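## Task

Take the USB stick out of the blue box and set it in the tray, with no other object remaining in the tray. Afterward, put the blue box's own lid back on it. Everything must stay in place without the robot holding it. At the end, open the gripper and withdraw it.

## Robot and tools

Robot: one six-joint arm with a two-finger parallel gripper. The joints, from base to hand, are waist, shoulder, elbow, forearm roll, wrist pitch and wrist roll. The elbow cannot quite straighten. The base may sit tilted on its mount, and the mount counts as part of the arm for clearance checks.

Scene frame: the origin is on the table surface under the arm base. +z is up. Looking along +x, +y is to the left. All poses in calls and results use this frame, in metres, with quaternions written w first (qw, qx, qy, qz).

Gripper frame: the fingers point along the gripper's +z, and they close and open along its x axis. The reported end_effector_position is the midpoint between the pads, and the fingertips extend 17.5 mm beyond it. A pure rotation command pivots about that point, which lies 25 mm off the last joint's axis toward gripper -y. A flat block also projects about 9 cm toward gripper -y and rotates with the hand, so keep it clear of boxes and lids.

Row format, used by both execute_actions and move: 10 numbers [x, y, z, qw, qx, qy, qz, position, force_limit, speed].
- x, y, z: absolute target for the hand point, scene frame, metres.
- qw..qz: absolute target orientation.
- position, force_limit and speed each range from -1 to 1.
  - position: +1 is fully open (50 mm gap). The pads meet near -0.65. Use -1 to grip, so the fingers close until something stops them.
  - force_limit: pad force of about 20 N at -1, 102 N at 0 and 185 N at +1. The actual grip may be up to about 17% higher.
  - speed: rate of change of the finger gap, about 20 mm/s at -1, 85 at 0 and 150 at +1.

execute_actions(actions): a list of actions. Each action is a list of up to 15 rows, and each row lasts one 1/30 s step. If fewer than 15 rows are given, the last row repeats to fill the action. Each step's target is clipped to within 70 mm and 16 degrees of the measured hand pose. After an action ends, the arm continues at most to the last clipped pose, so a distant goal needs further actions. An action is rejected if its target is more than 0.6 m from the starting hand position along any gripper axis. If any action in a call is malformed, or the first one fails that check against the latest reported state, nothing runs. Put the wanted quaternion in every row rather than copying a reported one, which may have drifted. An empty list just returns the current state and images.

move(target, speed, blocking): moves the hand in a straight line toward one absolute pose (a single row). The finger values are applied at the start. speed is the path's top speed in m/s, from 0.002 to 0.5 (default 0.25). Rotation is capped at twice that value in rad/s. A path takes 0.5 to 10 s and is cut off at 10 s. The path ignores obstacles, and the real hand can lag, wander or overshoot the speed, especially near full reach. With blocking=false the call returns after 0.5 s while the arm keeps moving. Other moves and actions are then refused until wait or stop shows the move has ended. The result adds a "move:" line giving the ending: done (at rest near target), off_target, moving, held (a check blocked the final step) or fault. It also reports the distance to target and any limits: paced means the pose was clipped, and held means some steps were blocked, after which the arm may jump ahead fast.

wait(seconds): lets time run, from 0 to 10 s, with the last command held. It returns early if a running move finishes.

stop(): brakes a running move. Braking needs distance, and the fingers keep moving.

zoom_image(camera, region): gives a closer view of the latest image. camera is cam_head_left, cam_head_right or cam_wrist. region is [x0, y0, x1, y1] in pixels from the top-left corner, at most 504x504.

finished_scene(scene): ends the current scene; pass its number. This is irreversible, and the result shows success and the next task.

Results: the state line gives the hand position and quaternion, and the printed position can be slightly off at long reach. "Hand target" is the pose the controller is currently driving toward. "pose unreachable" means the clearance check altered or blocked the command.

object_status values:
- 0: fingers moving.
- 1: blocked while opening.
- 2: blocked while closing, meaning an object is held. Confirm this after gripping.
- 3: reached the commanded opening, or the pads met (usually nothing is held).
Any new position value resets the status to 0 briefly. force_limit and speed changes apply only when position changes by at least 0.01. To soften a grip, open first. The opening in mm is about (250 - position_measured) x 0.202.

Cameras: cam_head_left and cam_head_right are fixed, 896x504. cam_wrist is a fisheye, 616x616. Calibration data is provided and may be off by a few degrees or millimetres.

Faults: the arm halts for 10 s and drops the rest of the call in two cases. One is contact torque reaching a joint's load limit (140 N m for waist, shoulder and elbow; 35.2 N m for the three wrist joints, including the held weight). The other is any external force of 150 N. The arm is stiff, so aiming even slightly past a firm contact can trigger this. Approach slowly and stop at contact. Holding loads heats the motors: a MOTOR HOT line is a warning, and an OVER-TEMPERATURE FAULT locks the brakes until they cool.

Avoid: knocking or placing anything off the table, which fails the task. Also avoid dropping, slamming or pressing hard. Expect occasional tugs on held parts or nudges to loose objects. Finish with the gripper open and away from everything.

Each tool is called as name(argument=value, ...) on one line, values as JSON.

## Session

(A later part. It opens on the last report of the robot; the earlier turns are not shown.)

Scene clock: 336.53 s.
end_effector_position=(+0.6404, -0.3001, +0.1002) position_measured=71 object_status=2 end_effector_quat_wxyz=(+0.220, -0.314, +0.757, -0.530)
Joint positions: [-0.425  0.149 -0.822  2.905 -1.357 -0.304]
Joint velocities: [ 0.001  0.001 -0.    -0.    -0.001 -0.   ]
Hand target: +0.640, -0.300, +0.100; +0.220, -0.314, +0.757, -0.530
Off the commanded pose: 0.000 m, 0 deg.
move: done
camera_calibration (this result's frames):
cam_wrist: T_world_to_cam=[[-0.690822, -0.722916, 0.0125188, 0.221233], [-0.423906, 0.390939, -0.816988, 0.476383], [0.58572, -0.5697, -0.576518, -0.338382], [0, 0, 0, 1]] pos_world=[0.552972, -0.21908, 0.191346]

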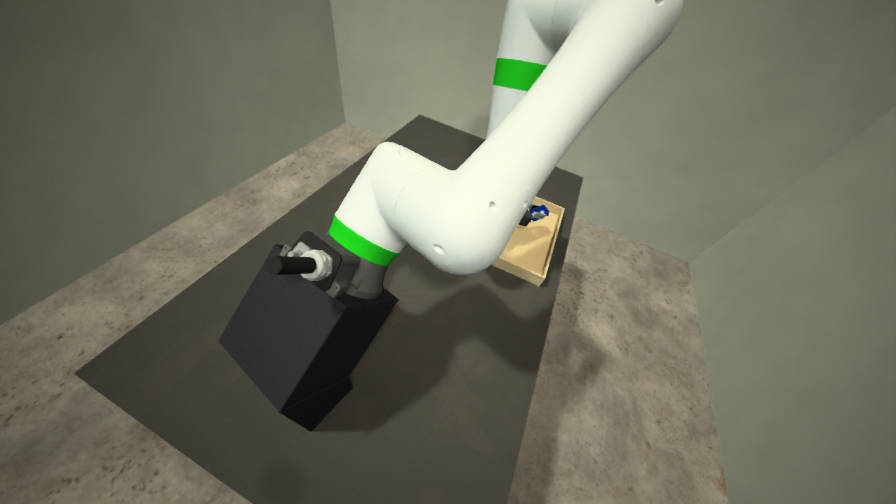

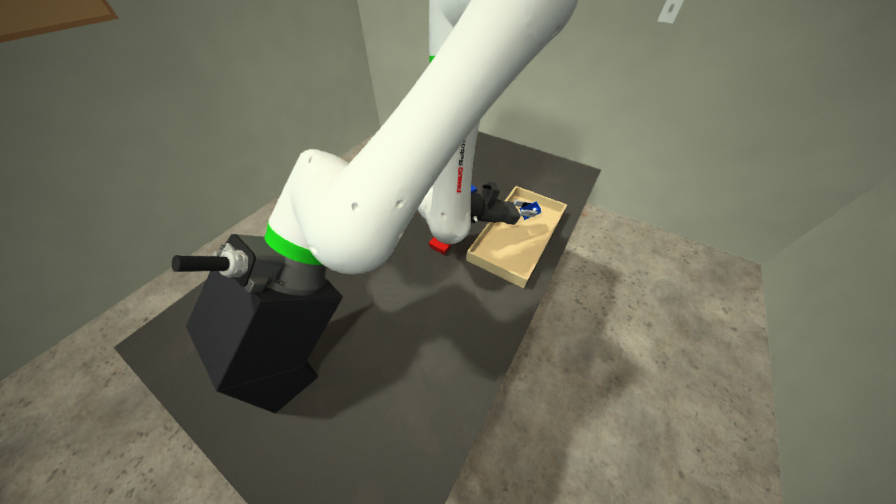

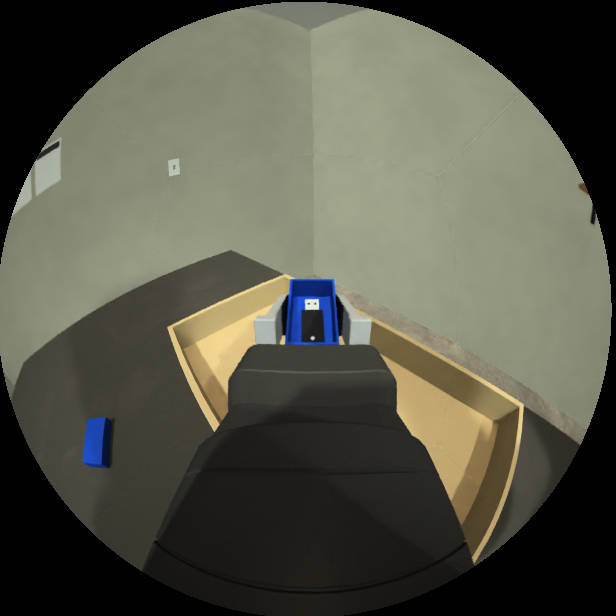

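move(target=[0.64, -0.30, 0.082, -0.2196, -0.7568, 0.3134, -0.5300, -1, -0.3, -0.3], speed=0.3)

move(target=[0.64, -0.30, 0.082, -0.4057, -0.8192, 0, -0.4056, -1, -0.3, -0.3], speed=0.2)

Scene clock: 368.93 s.
end_effector_position=(+0.6399, -0.3000, +0.0820) position_measured=71 object_status=2 end_effector_quat_wxyz=(+0.220, +0.757, -0.314, +0.530)
Joint positions: [-0.514  0.134 -0.823  2.988 -1.333  1.219]
Joint velocities: [ 0.004 -0.     0.    -0.001 -0.    -0.001]
Hand target: +0.640, -0.300, +0.082; +0.220, +0.757, -0.314, +0.530
Off the commanded pose: 0.000 m, 0 deg.
move: done
camera_calibration (this result's frames):
cam_wrist: T_world_to_cam=[[0.266168, -0.239055, 0.933813, -0.321559], [-0.850957, -0.513342, 0.111136, 0.387178], [0.452798, -0.824216, -0.340061, -0.359166], [0, 0, 0, 1]] pos_world=[0.57769, -0.174146, 0.135108]

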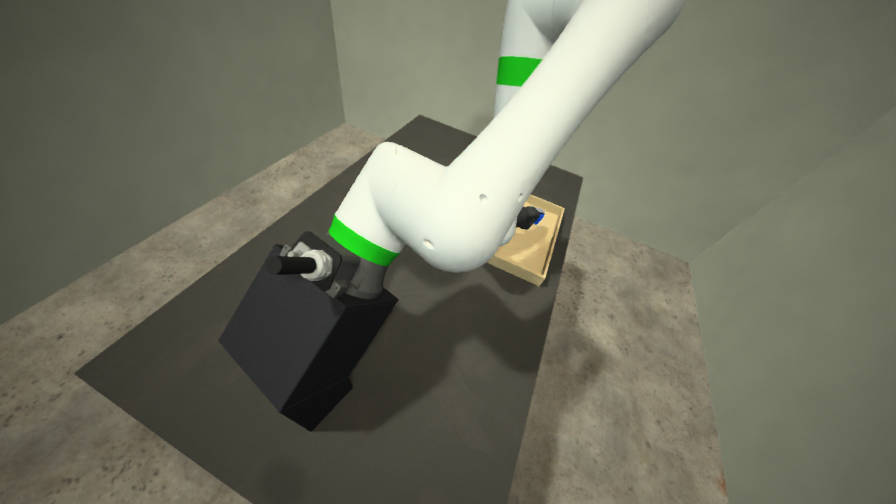

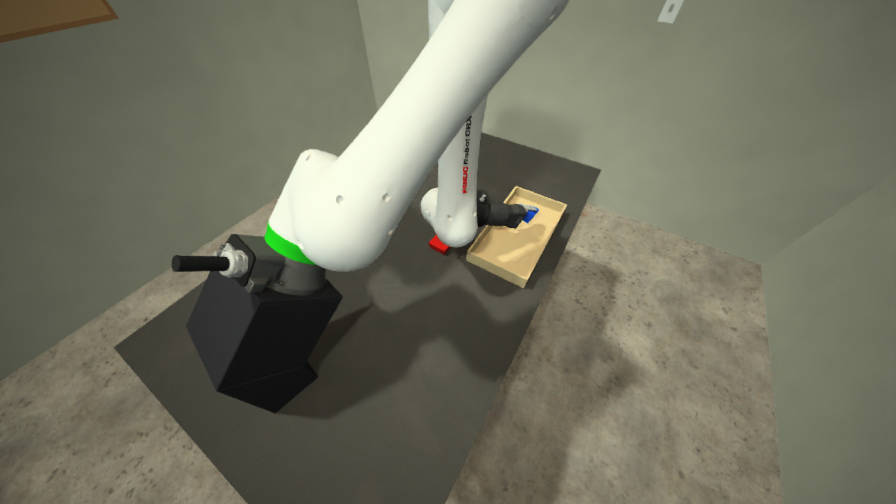

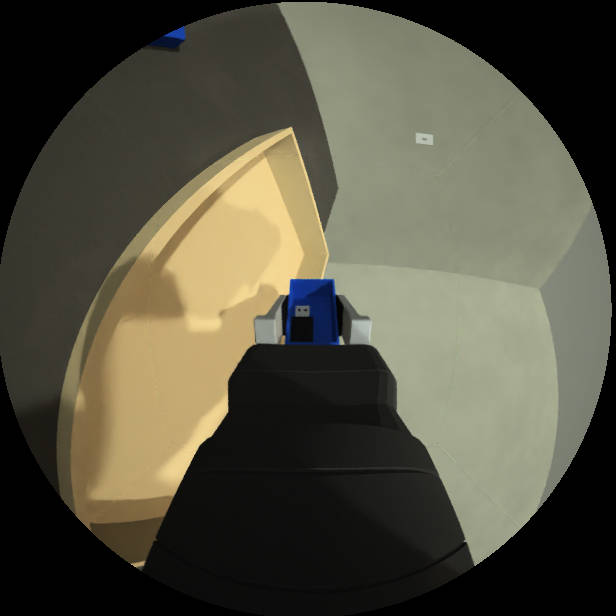

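Scene clock: 371.23 s.
end_effector_position=(+0.6399, -0.3000, +0.0820) position_measured=71 object_status=2 end_effector_quat_wxyz=(+0.406, +0.819, -0.000, +0.406)
Joint positions: [-0.514  0.072 -0.83   2.986 -1.279  2.013]
Joint velocities: [ 0.001  0.002 -0.     0.     0.001 -0.001]
Hand target: +0.640, -0.300, +0.082; +0.406, +0.819, +0.000, +0.406
Off the commanded pose: 0.000 m, 0 deg.
move: done
camera_calibration (this result's frames):
cam_wrist: T_world_to_cam=[[0.688171, 0.330798, 0.645751, -0.397007], [-0.476184, -0.46559, 0.745972, 0.109663], [0.547421, -0.820852, -0.162885, -0.433242], [0, 0, 0, 1]] pos_world=[0.562595, -0.173241, 0.103994]

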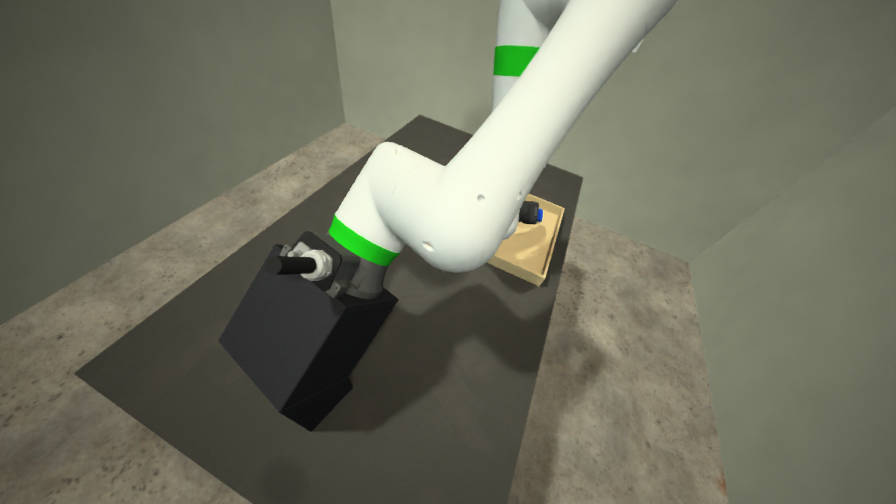

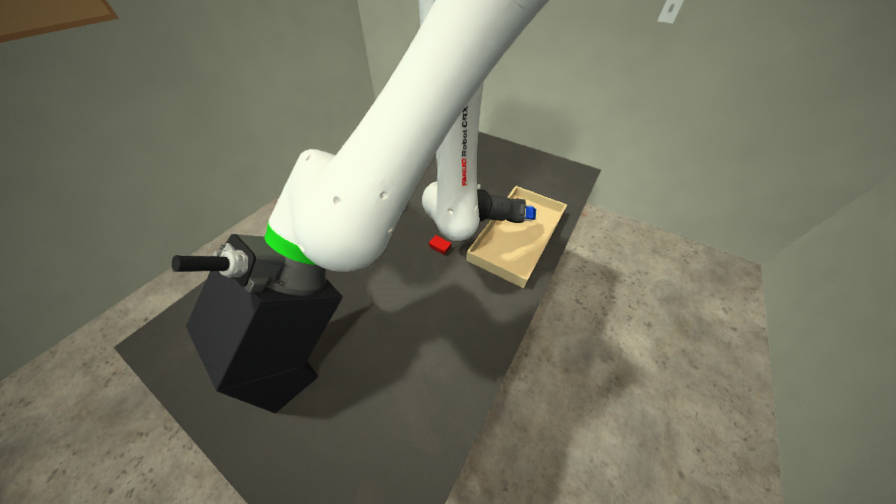

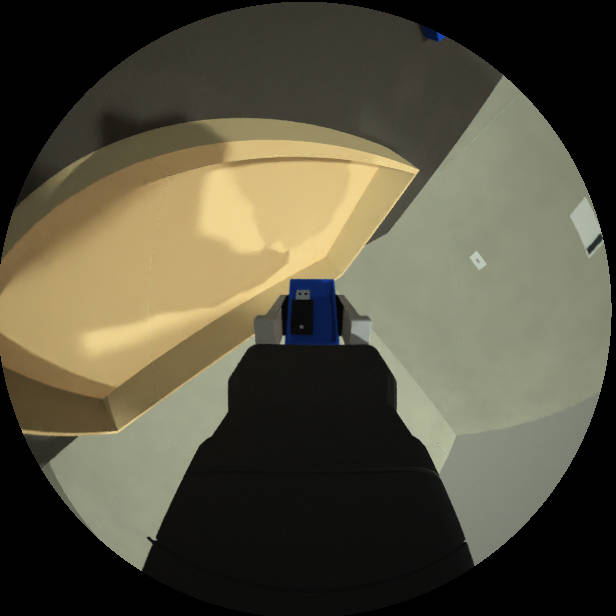

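move(target=[0.64, -0.30, 0.082, -0.5199, -0.7697, -0.2802, -0.2424, -1, -0.3, -0.3], speed=0.15)

Scene clock: 382.27 s.
end_effector_position=(+0.6400, -0.3000, +0.0820) position_measured=71 object_status=2 end_effector_quat_wxyz=(+0.520, +0.770, +0.280, +0.242)
Joint positions: [-0.474  0.045 -0.828  2.946 -1.254  2.743]
Joint velocities: [-0.001 -0.    -0.    -0.     0.    -0.   ]
Hand target: +0.640, -0.300, +0.082; +0.520, +0.770, +0.280, +0.242
Off the commanded pose: 0.000 m, 0 deg.
move: done
camera_calibration (this result's frames):
cam_wrist: T_world_to_cam=[[0.732725, 0.678044, 0.058045, -0.273209], [0.015558, -0.101963, 0.994667, -0.116352], [0.680347, -0.727914, -0.0852595, -0.496839], [0, 0, 0, 1]] pos_world=[0.54002, -0.188272, 0.0892296]

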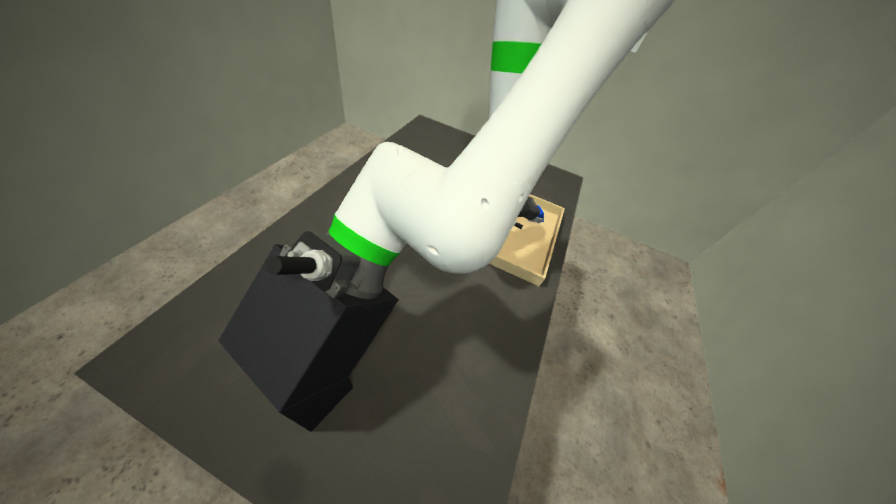

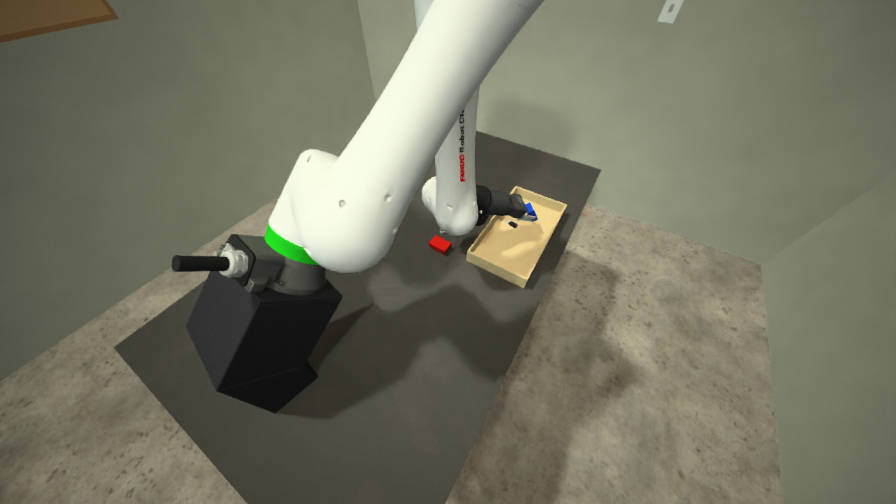

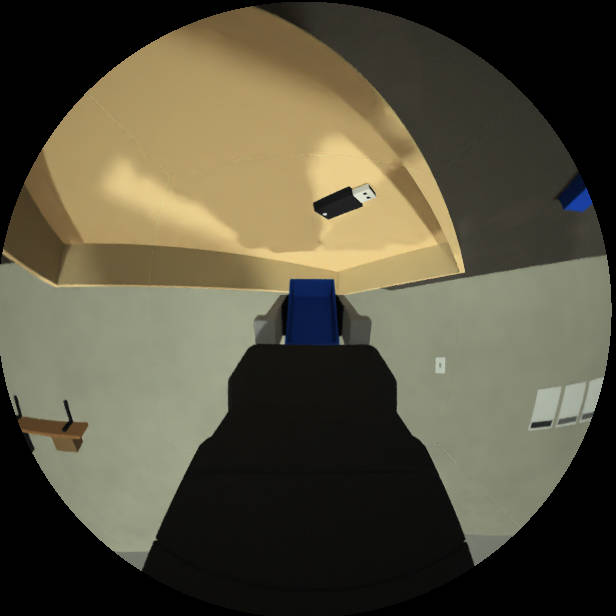

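move(target=[0.64, -0.30, 0.09, -0.2196, -0.7568, 0.3134, -0.5300, -1, -0.3, -0.3], speed=0.4)

move(target=[0.64, -0.30, 0.10, 0.2195, -0.3135, 0.7568, -0.5300, -1, -0.3, -0.3], speed=0.4)

move(target=[0.623, 0.009, 0.075, 0.2469, -0.5295, 0.7355, -0.3429, -1, -0.3, -0.3], speed=0.2)

Scene clock: 391.23 s.
end_effector_position=(+0.6401, -0.3000, +0.0900) position_measured=71 object_status=2 end_effector_quat_wxyz=(+0.220, +0.757, -0.313, +0.530)
Joint positions: [-0.523  0.106 -0.834  2.995 -1.315  1.217]
Joint velocities: [-0.001  0.     0.     0.     0.     0.001]
Hand target: +0.640, -0.300, +0.090; +0.220, +0.757, -0.313, +0.530
Off the commanded pose: 0.000 m, 0 deg.
move: done
camera_calibration (this result's frames):
cam_wrist: T_world_to_cam=[[0.266256, -0.239027, 0.933796, -0.329152], [-0.850831, -0.513551, 0.111145, 0.386298], [0.452985, -0.824095, -0.340107, -0.356661], [0, 0, 0, 1]] pos_world=[0.577875, -0.174215, 0.143123]

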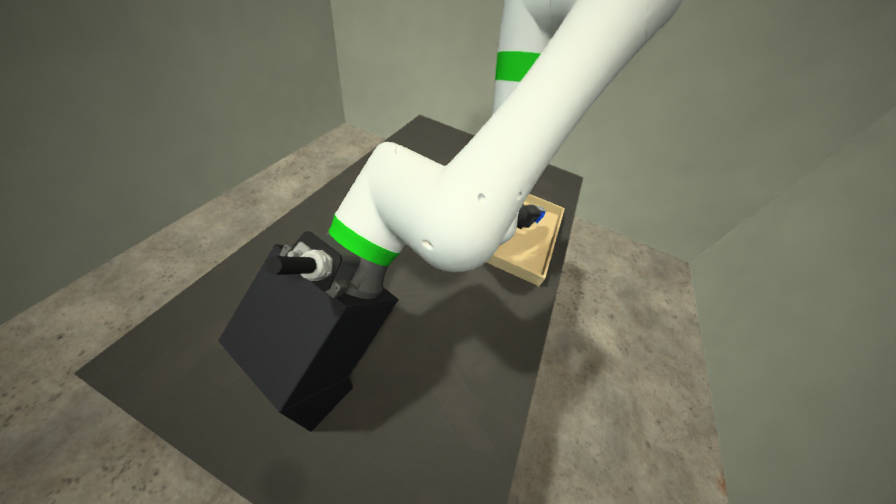

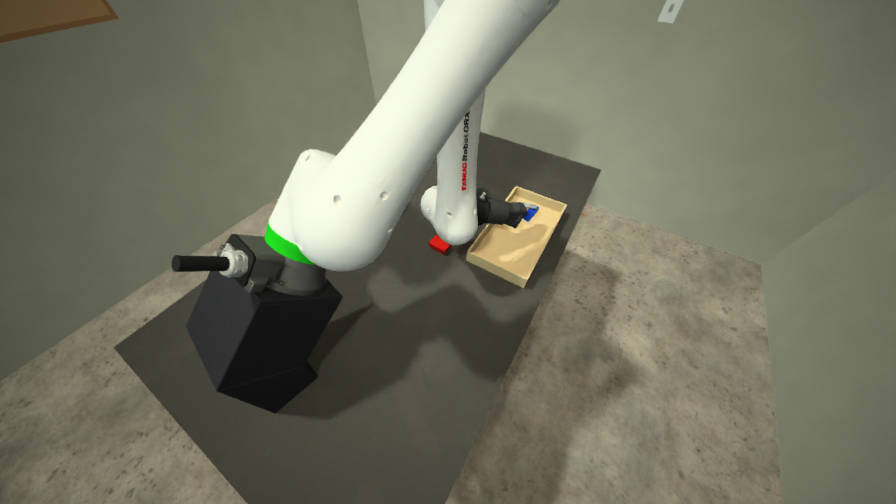

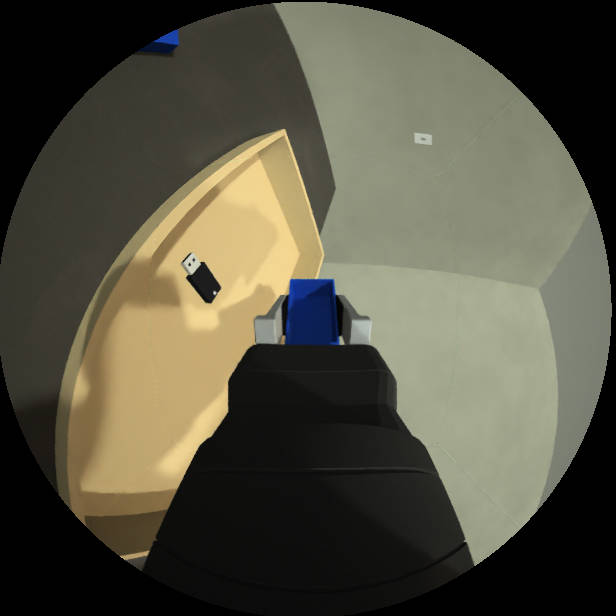

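Scene clock: 393.63 s.
end_effector_position=(+0.6401, -0.3000, +0.1000) position_measured=71 object_status=2 end_effector_quat_wxyz=(+0.220, -0.314, +0.757, -0.530)
Joint positions: [-0.425  0.15  -0.823  2.904 -1.358 -0.304]
Joint velocities: [-0.005 -0.001 -0.     0.     0.001  0.002]
Hand target: +0.640, -0.300, +0.100; +0.219, -0.314, +0.757, -0.530
Off the commanded pose: 0.000 m, 0 deg.
move: done
camera_calibration (this result's frames):
cam_wrist: T_world_to_cam=[[-0.690903, -0.722838, 0.0125696, 0.221243], [-0.423901, 0.390966, -0.816979, 0.476027], [0.585629, -0.569781, -0.576531, -0.33819], [0, 0, 0, 1]] pos_world=[0.5527, -0.218882, 0.191146]

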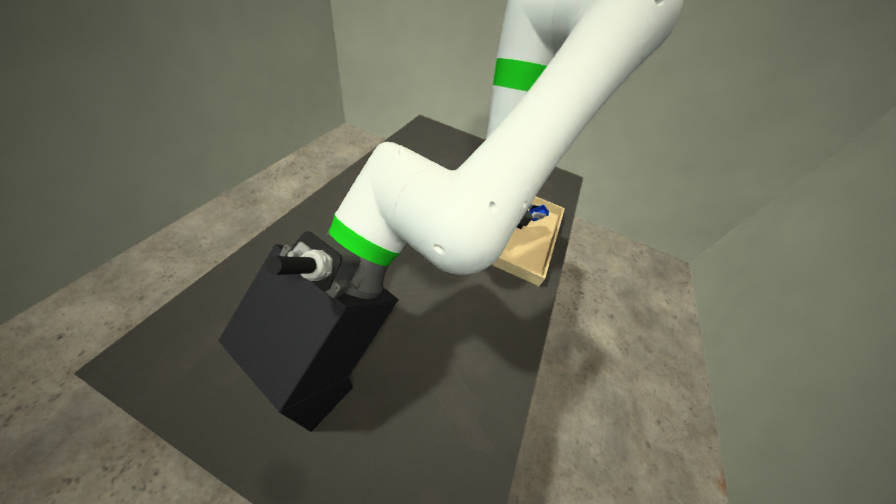

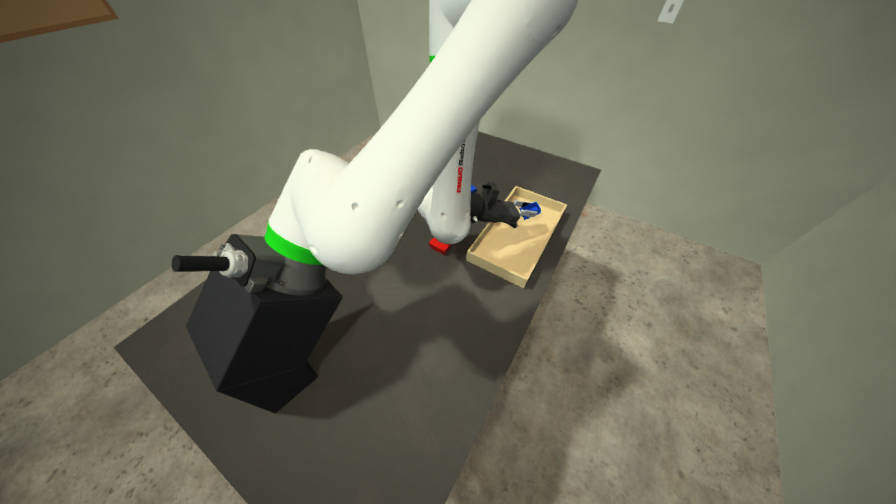

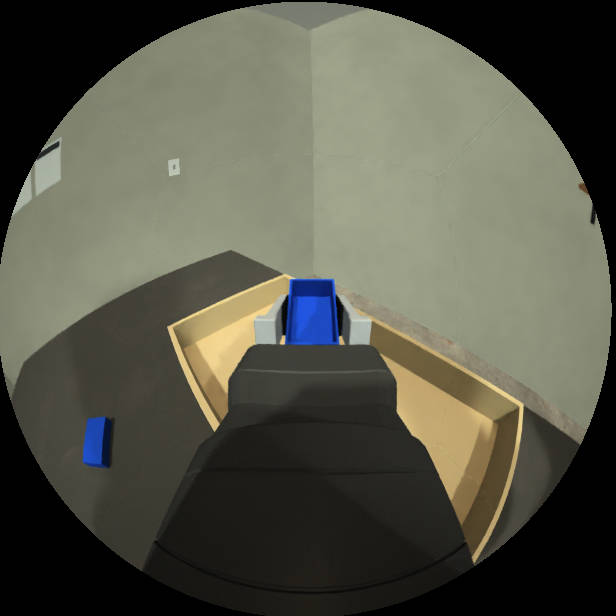

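Scene clock: 395.57 s.
end_effector_position=(+0.6222, +0.0089, +0.0758) position_measured=71 object_status=2 end_effector_quat_wxyz=(+0.247, -0.530, +0.735, -0.343)
Joint positions: [ 0.08   0.033 -1.001  2.862 -1.191  0.064]
Joint velocities: [ 0.002  0.001  0.001  0.    -0.     0.   ]
Hand target: +0.622, +0.009, +0.076; +0.247, -0.530, +0.735, -0.343
Off the commanded pose: 0.001 m, 0 deg.
move: done
camera_calibration (this result's frames):
cam_wrist: T_world_to_cam=[[-0.291752, -0.956478, 0.00562661, 0.186721], [-0.786693, 0.236608, -0.570203, 0.536278], [0.544055, -0.170784, -0.821485, -0.124766], [0, 0, 0, 1]] pos_world=[0.544242, 0.0303987, 0.202243]

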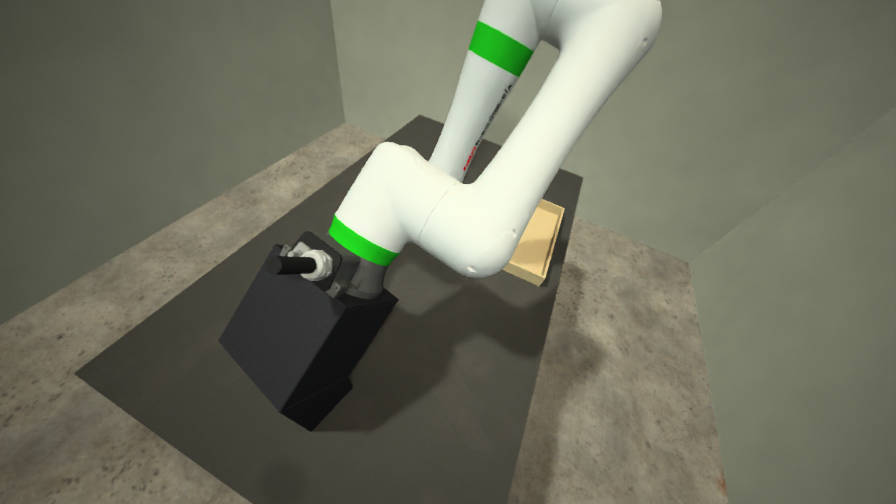

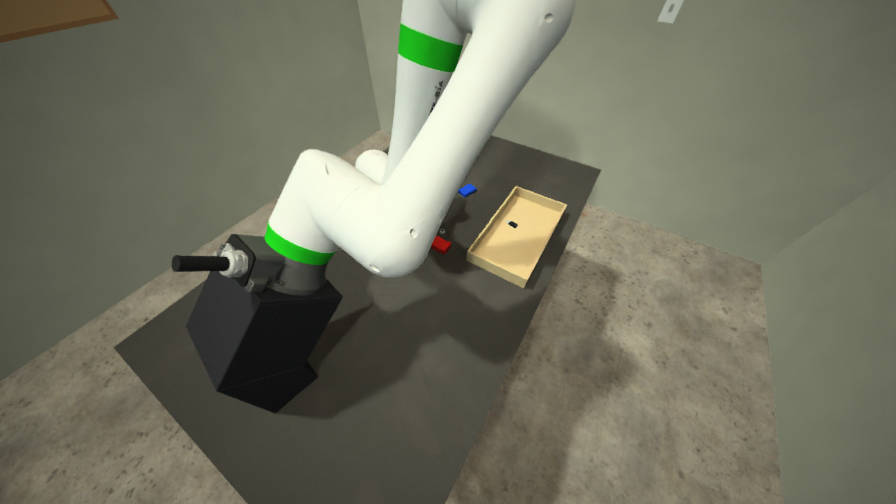

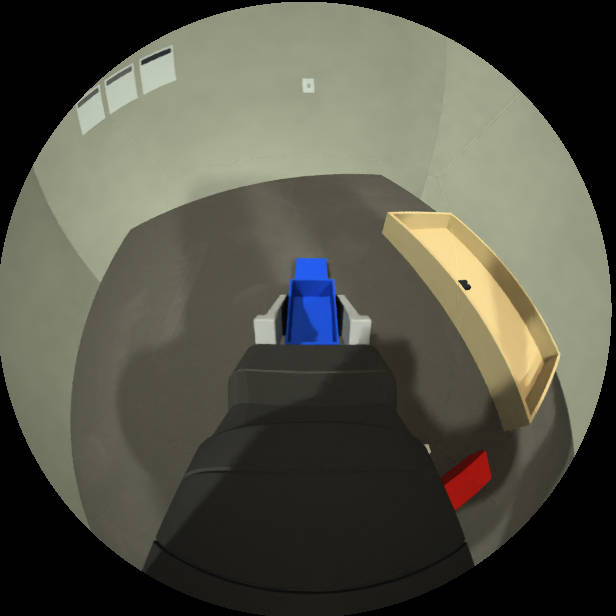

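move(target=[0.623, 0.009, 0.028, 0.2469, -0.5295, 0.7355, -0.3429, -1, -0.3, -0.3], speed=0.08)

move(target=[0.623, 0.009, 0.023, 0.2469, -0.5295, 0.7355, -0.3429, -1, -0.3, -0.3], speed=0.01)

execute_actions(actions=[[[0.623, 0.009, 0.023, 0.2469, -0.5295, 0.7355, -0.3429, 1, -0.3, 0]], [[0.623, 0.009, 0.023, 0.2469, -0.5295, 0.7355, -0.3429, 1, -0.3, 0]]])

Scene clock: 400.97 s.
end_effector_position=(+0.6230, +0.0091, +0.0281) position_measured=71 object_status=2 end_effector_quat_wxyz=(+0.247, -0.529, +0.736, -0.343)
Joint positions: [ 0.057  0.203 -0.921  2.894 -1.276  0.025]
Joint velocities: [ 0.  0.  0. -0.  0. -0.]
Hand target: +0.623, +0.009, +0.028; +0.247, -0.529, +0.736, -0.343
Off the commanded pose: 0.000 m, 0 deg.
move: done
camera_calibration (this result's frames):
cam_wrist: T_world_to_cam=[[-0.293474, -0.955959, 0.00399136, 0.18847], [-0.785758, 0.238841, -0.57056, 0.509174], [0.544479, -0.170581, -0.821246, -0.164627], [0, 0, 0, 1]] pos_world=[0.545035, 0.0304754, 0.154563]

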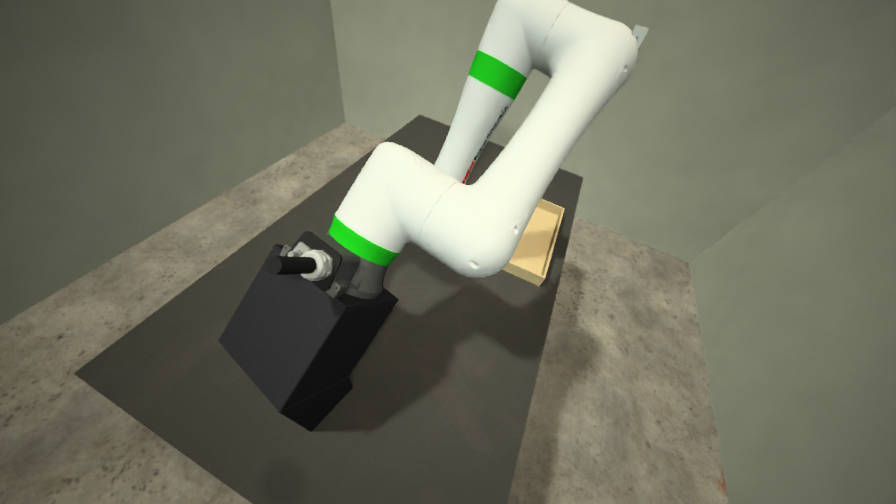

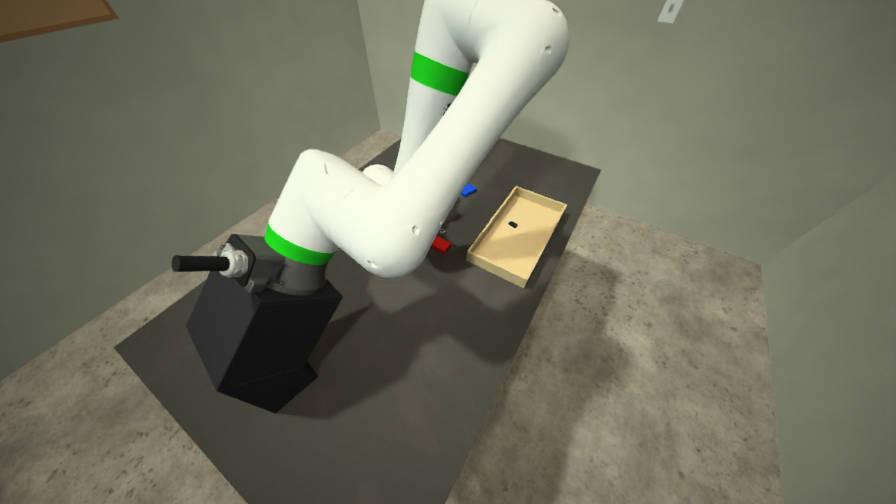

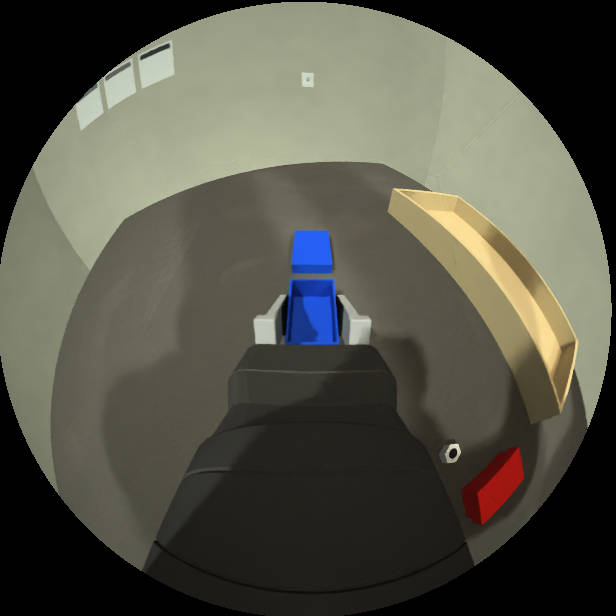

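Scene clock: 401.70 s.
end_effector_position=(+0.6230, +0.0090, +0.0230) position_measured=71 object_status=2 end_effector_quat_wxyz=(+0.247, -0.530, +0.736, -0.343)
Joint positions: [ 0.054  0.221 -0.912  2.898 -1.284  0.022]
Joint velocities: [ 0.    -0.001  0.     0.    -0.     0.001]
Hand target: +0.623, +0.009, +0.023; +0.247, -0.530, +0.736, -0.343
Off the commanded pose: 0.000 m, 0 deg.
move: done
camera_calibration (this result's frames):
cam_wrist: T_world_to_cam=[[-0.29339, -0.955984, 0.00400653, 0.188375], [-0.785794, 0.238768, -0.570541, 0.506273], [0.544472, -0.170539, -0.821259, -0.168831], [0, 0, 0, 1]] pos_world=[0.545017, 0.0304097, 0.149441]

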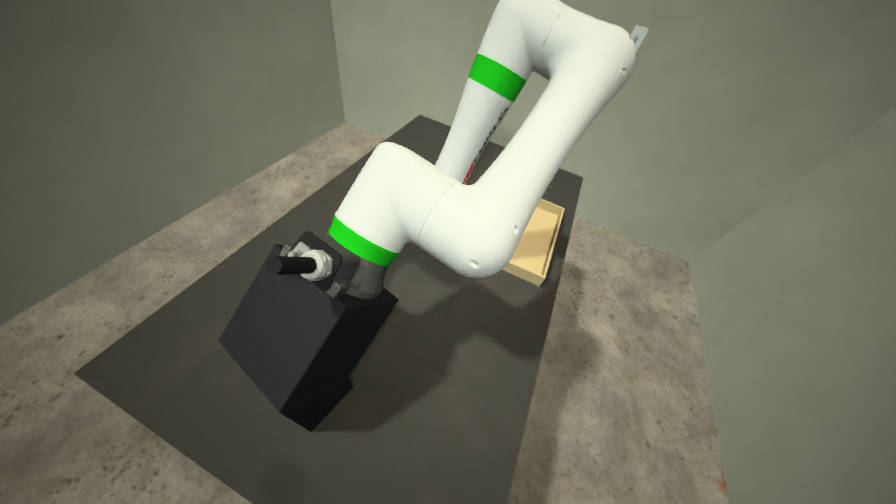

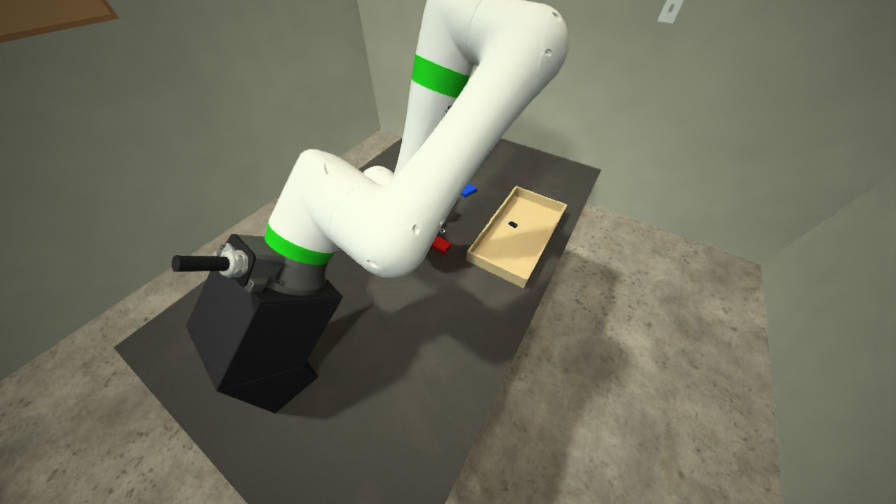

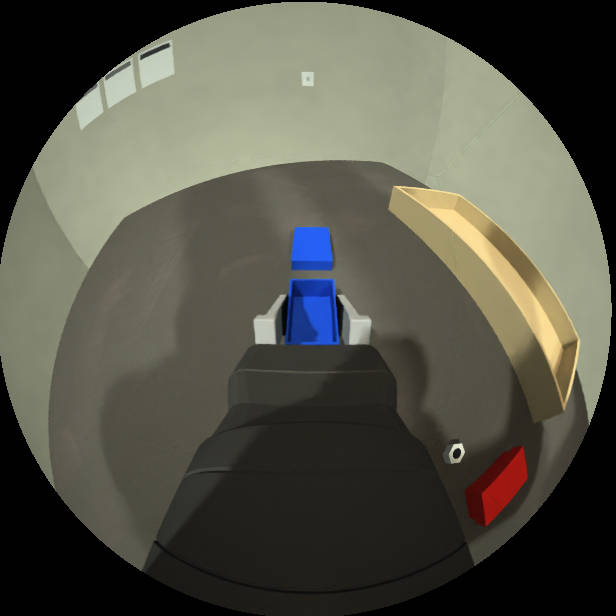

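Scene clock: 402.70 s.
end_effector_position=(+0.6230, +0.0090, +0.0230) position_measured=3 object_status=3 end_effector_quat_wxyz=(+0.247, -0.530, +0.736, -0.343)
Joint positions: [ 0.054  0.221 -0.912  2.898 -1.284  0.022]
Joint velocities: [-0.     0.    -0.     0.     0.    -0.002]
Hand target: +0.623, +0.009, +0.023; +0.247, -0.530, +0.736, -0.343
Off the commanded pose: 0.000 m, 0 deg.
camera_calibration (this result's frames):
cam_wrist: T_world_to_cam=[[-0.293381, -0.955987, 0.00401012, 0.188361], [-0.7858, 0.238759, -0.570536, 0.506267], [0.544468, -0.170536, -0.821263, -0.16884], [0, 0, 0, 1]] pos_world=[0.545014, 0.0304012, 0.149426]

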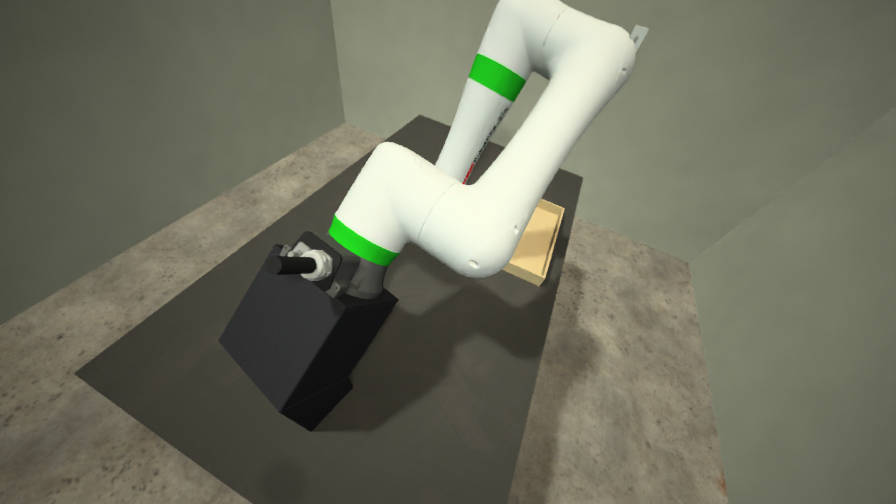

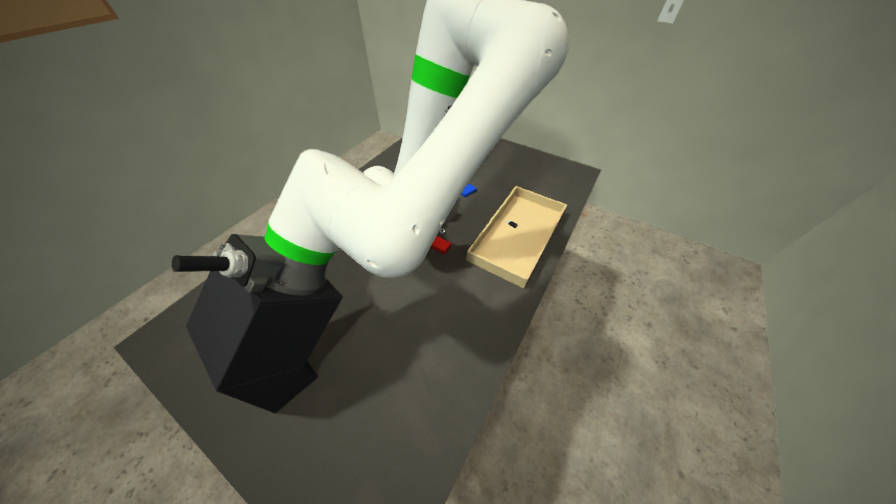

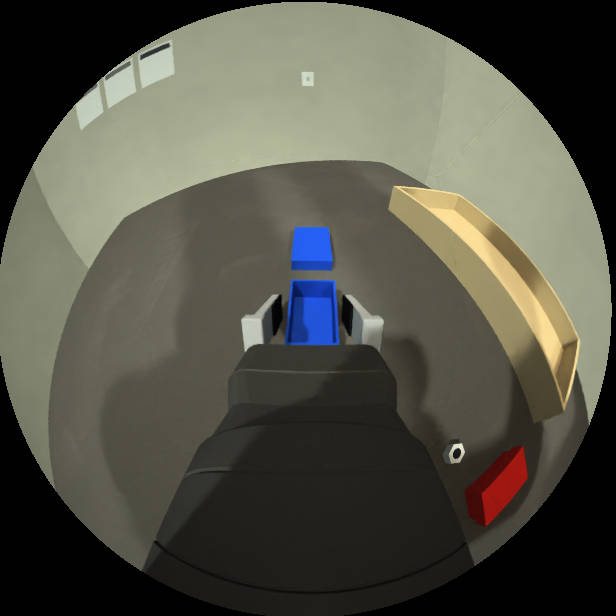

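move(target=[0.623, 0.009, 0.085, 0.2469, -0.5295, 0.7355, -0.3429, 1, 0, 0], speed=0.15)

move(target=[0.723, -0.024, 0.085, 0, -0.5842, 0.8116, 0, 1, 0, 0], speed=0.2)

Scene clock: 415.37 s.
end_effector_position=(+0.6230, +0.0089, +0.0848) position_measured=3 object_status=3 end_effector_quat_wxyz=(+0.247, -0.530, +0.736, -0.343)
Joint positions: [ 0.087 -0.001 -1.012  2.852 -1.171  0.072]
Joint velocities: [-0.    -0.001 -0.    -0.    -0.001  0.   ]
Hand target: +0.623, +0.009, +0.085; +0.247, -0.530, +0.736, -0.343
Off the commanded pose: 0.000 m, 0 deg.
move: done
camera_calibration (this result's frames):
cam_wrist: T_world_to_cam=[[-0.293242, -0.95603, 0.00403839, 0.187937], [-0.785868, 0.238639, -0.570494, 0.541565], [0.544446, -0.170467, -0.821292, -0.118063], [0, 0, 0, 1]] pos_world=[0.544988, 0.0303093, 0.211236]

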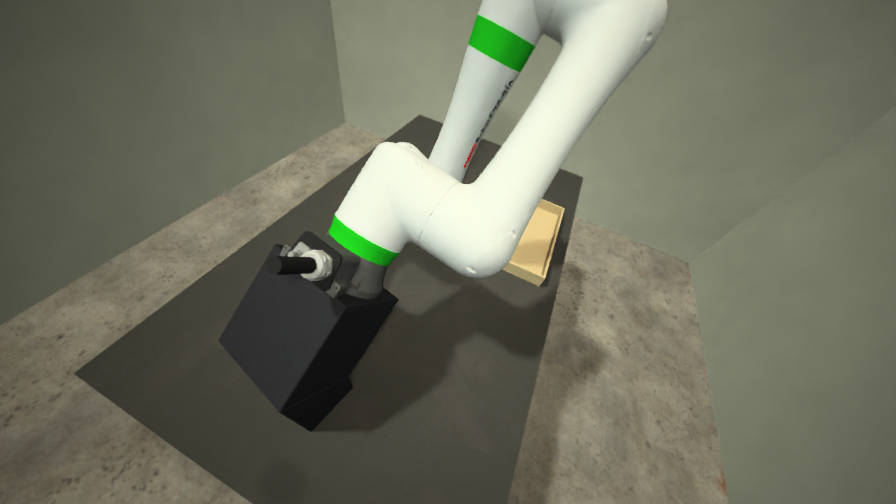

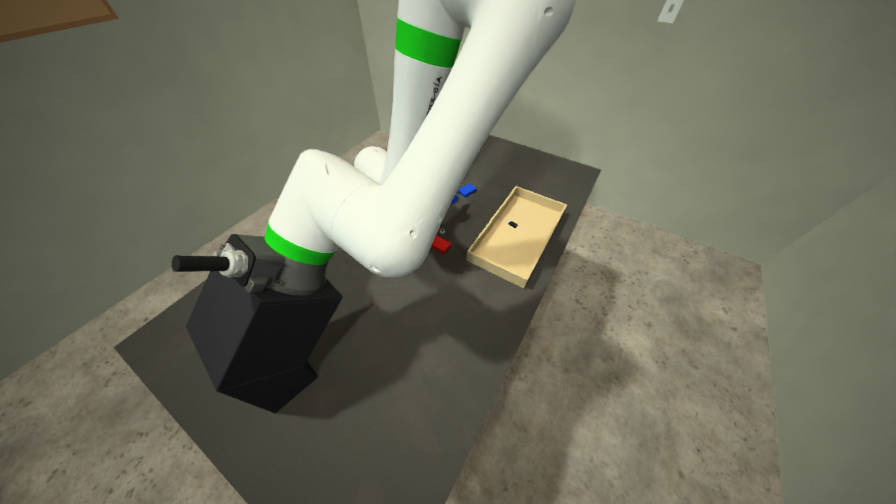

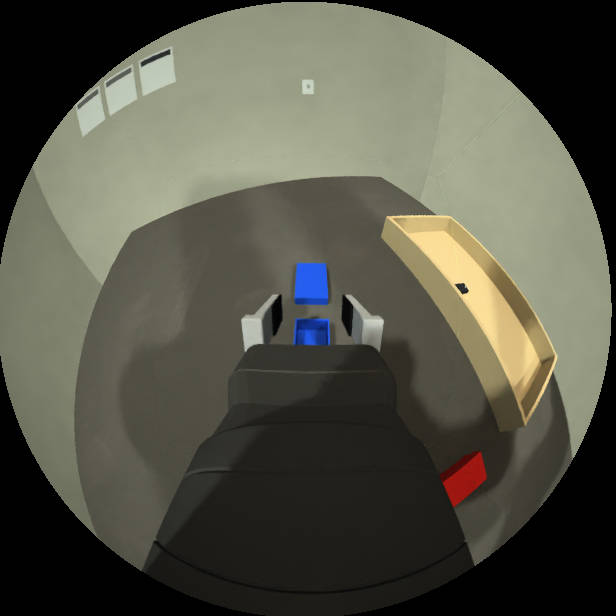

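Scene clock: 418.50 s.
end_effector_position=(+0.7227, -0.0237, +0.0849) position_measured=3 object_status=3 end_effector_quat_wxyz=(+0.000, -0.584, +0.812, +0.000)
Joint positions: [-0.089 -0.167 -0.143  3.151  0.755 -0.122]
Joint velocities: [ 0.002  0.001  0.001  0.002  0.001 -0.003]
Hand target: +0.723, -0.024, +0.085; +0.000, -0.584, +0.812, +0.000
Off the commanded pose: 0.000 m, 0 deg.
move: done
camera_calibration (this result's frames):
cam_wrist: T_world_to_cam=[[-0.299614, -0.953915, -0.0166686, 0.192408], [-0.921989, 0.285007, 0.262121, 0.656594], [-0.245291, 0.0939035, -0.964891, 0.411408], [0, 0, 0, 1]] pos_world=[0.763935, -0.0422255, 0.228064]

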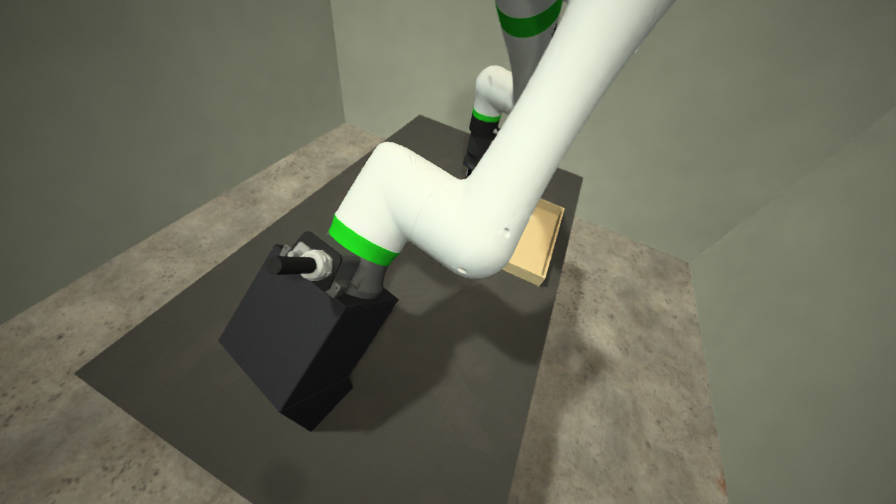

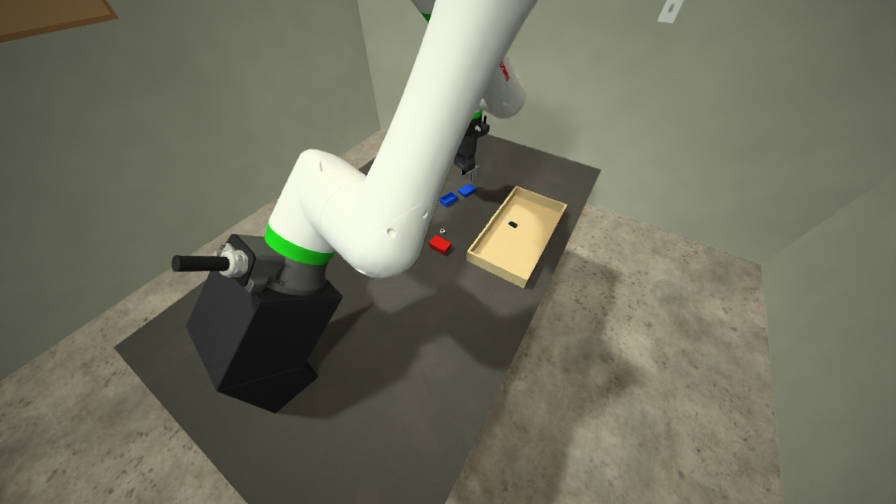

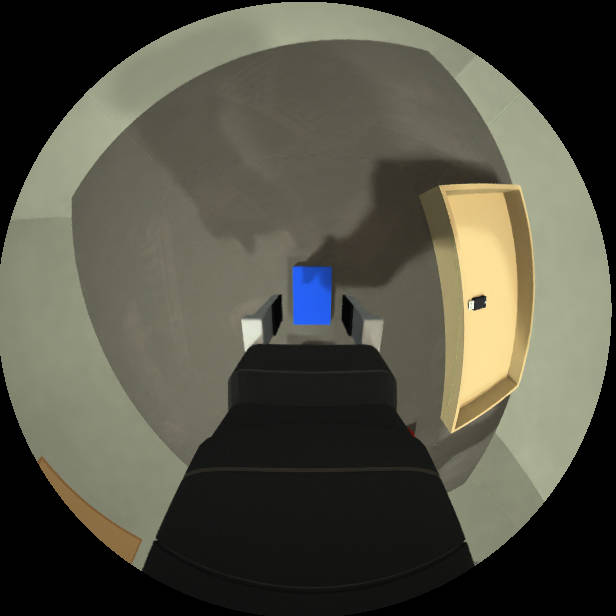

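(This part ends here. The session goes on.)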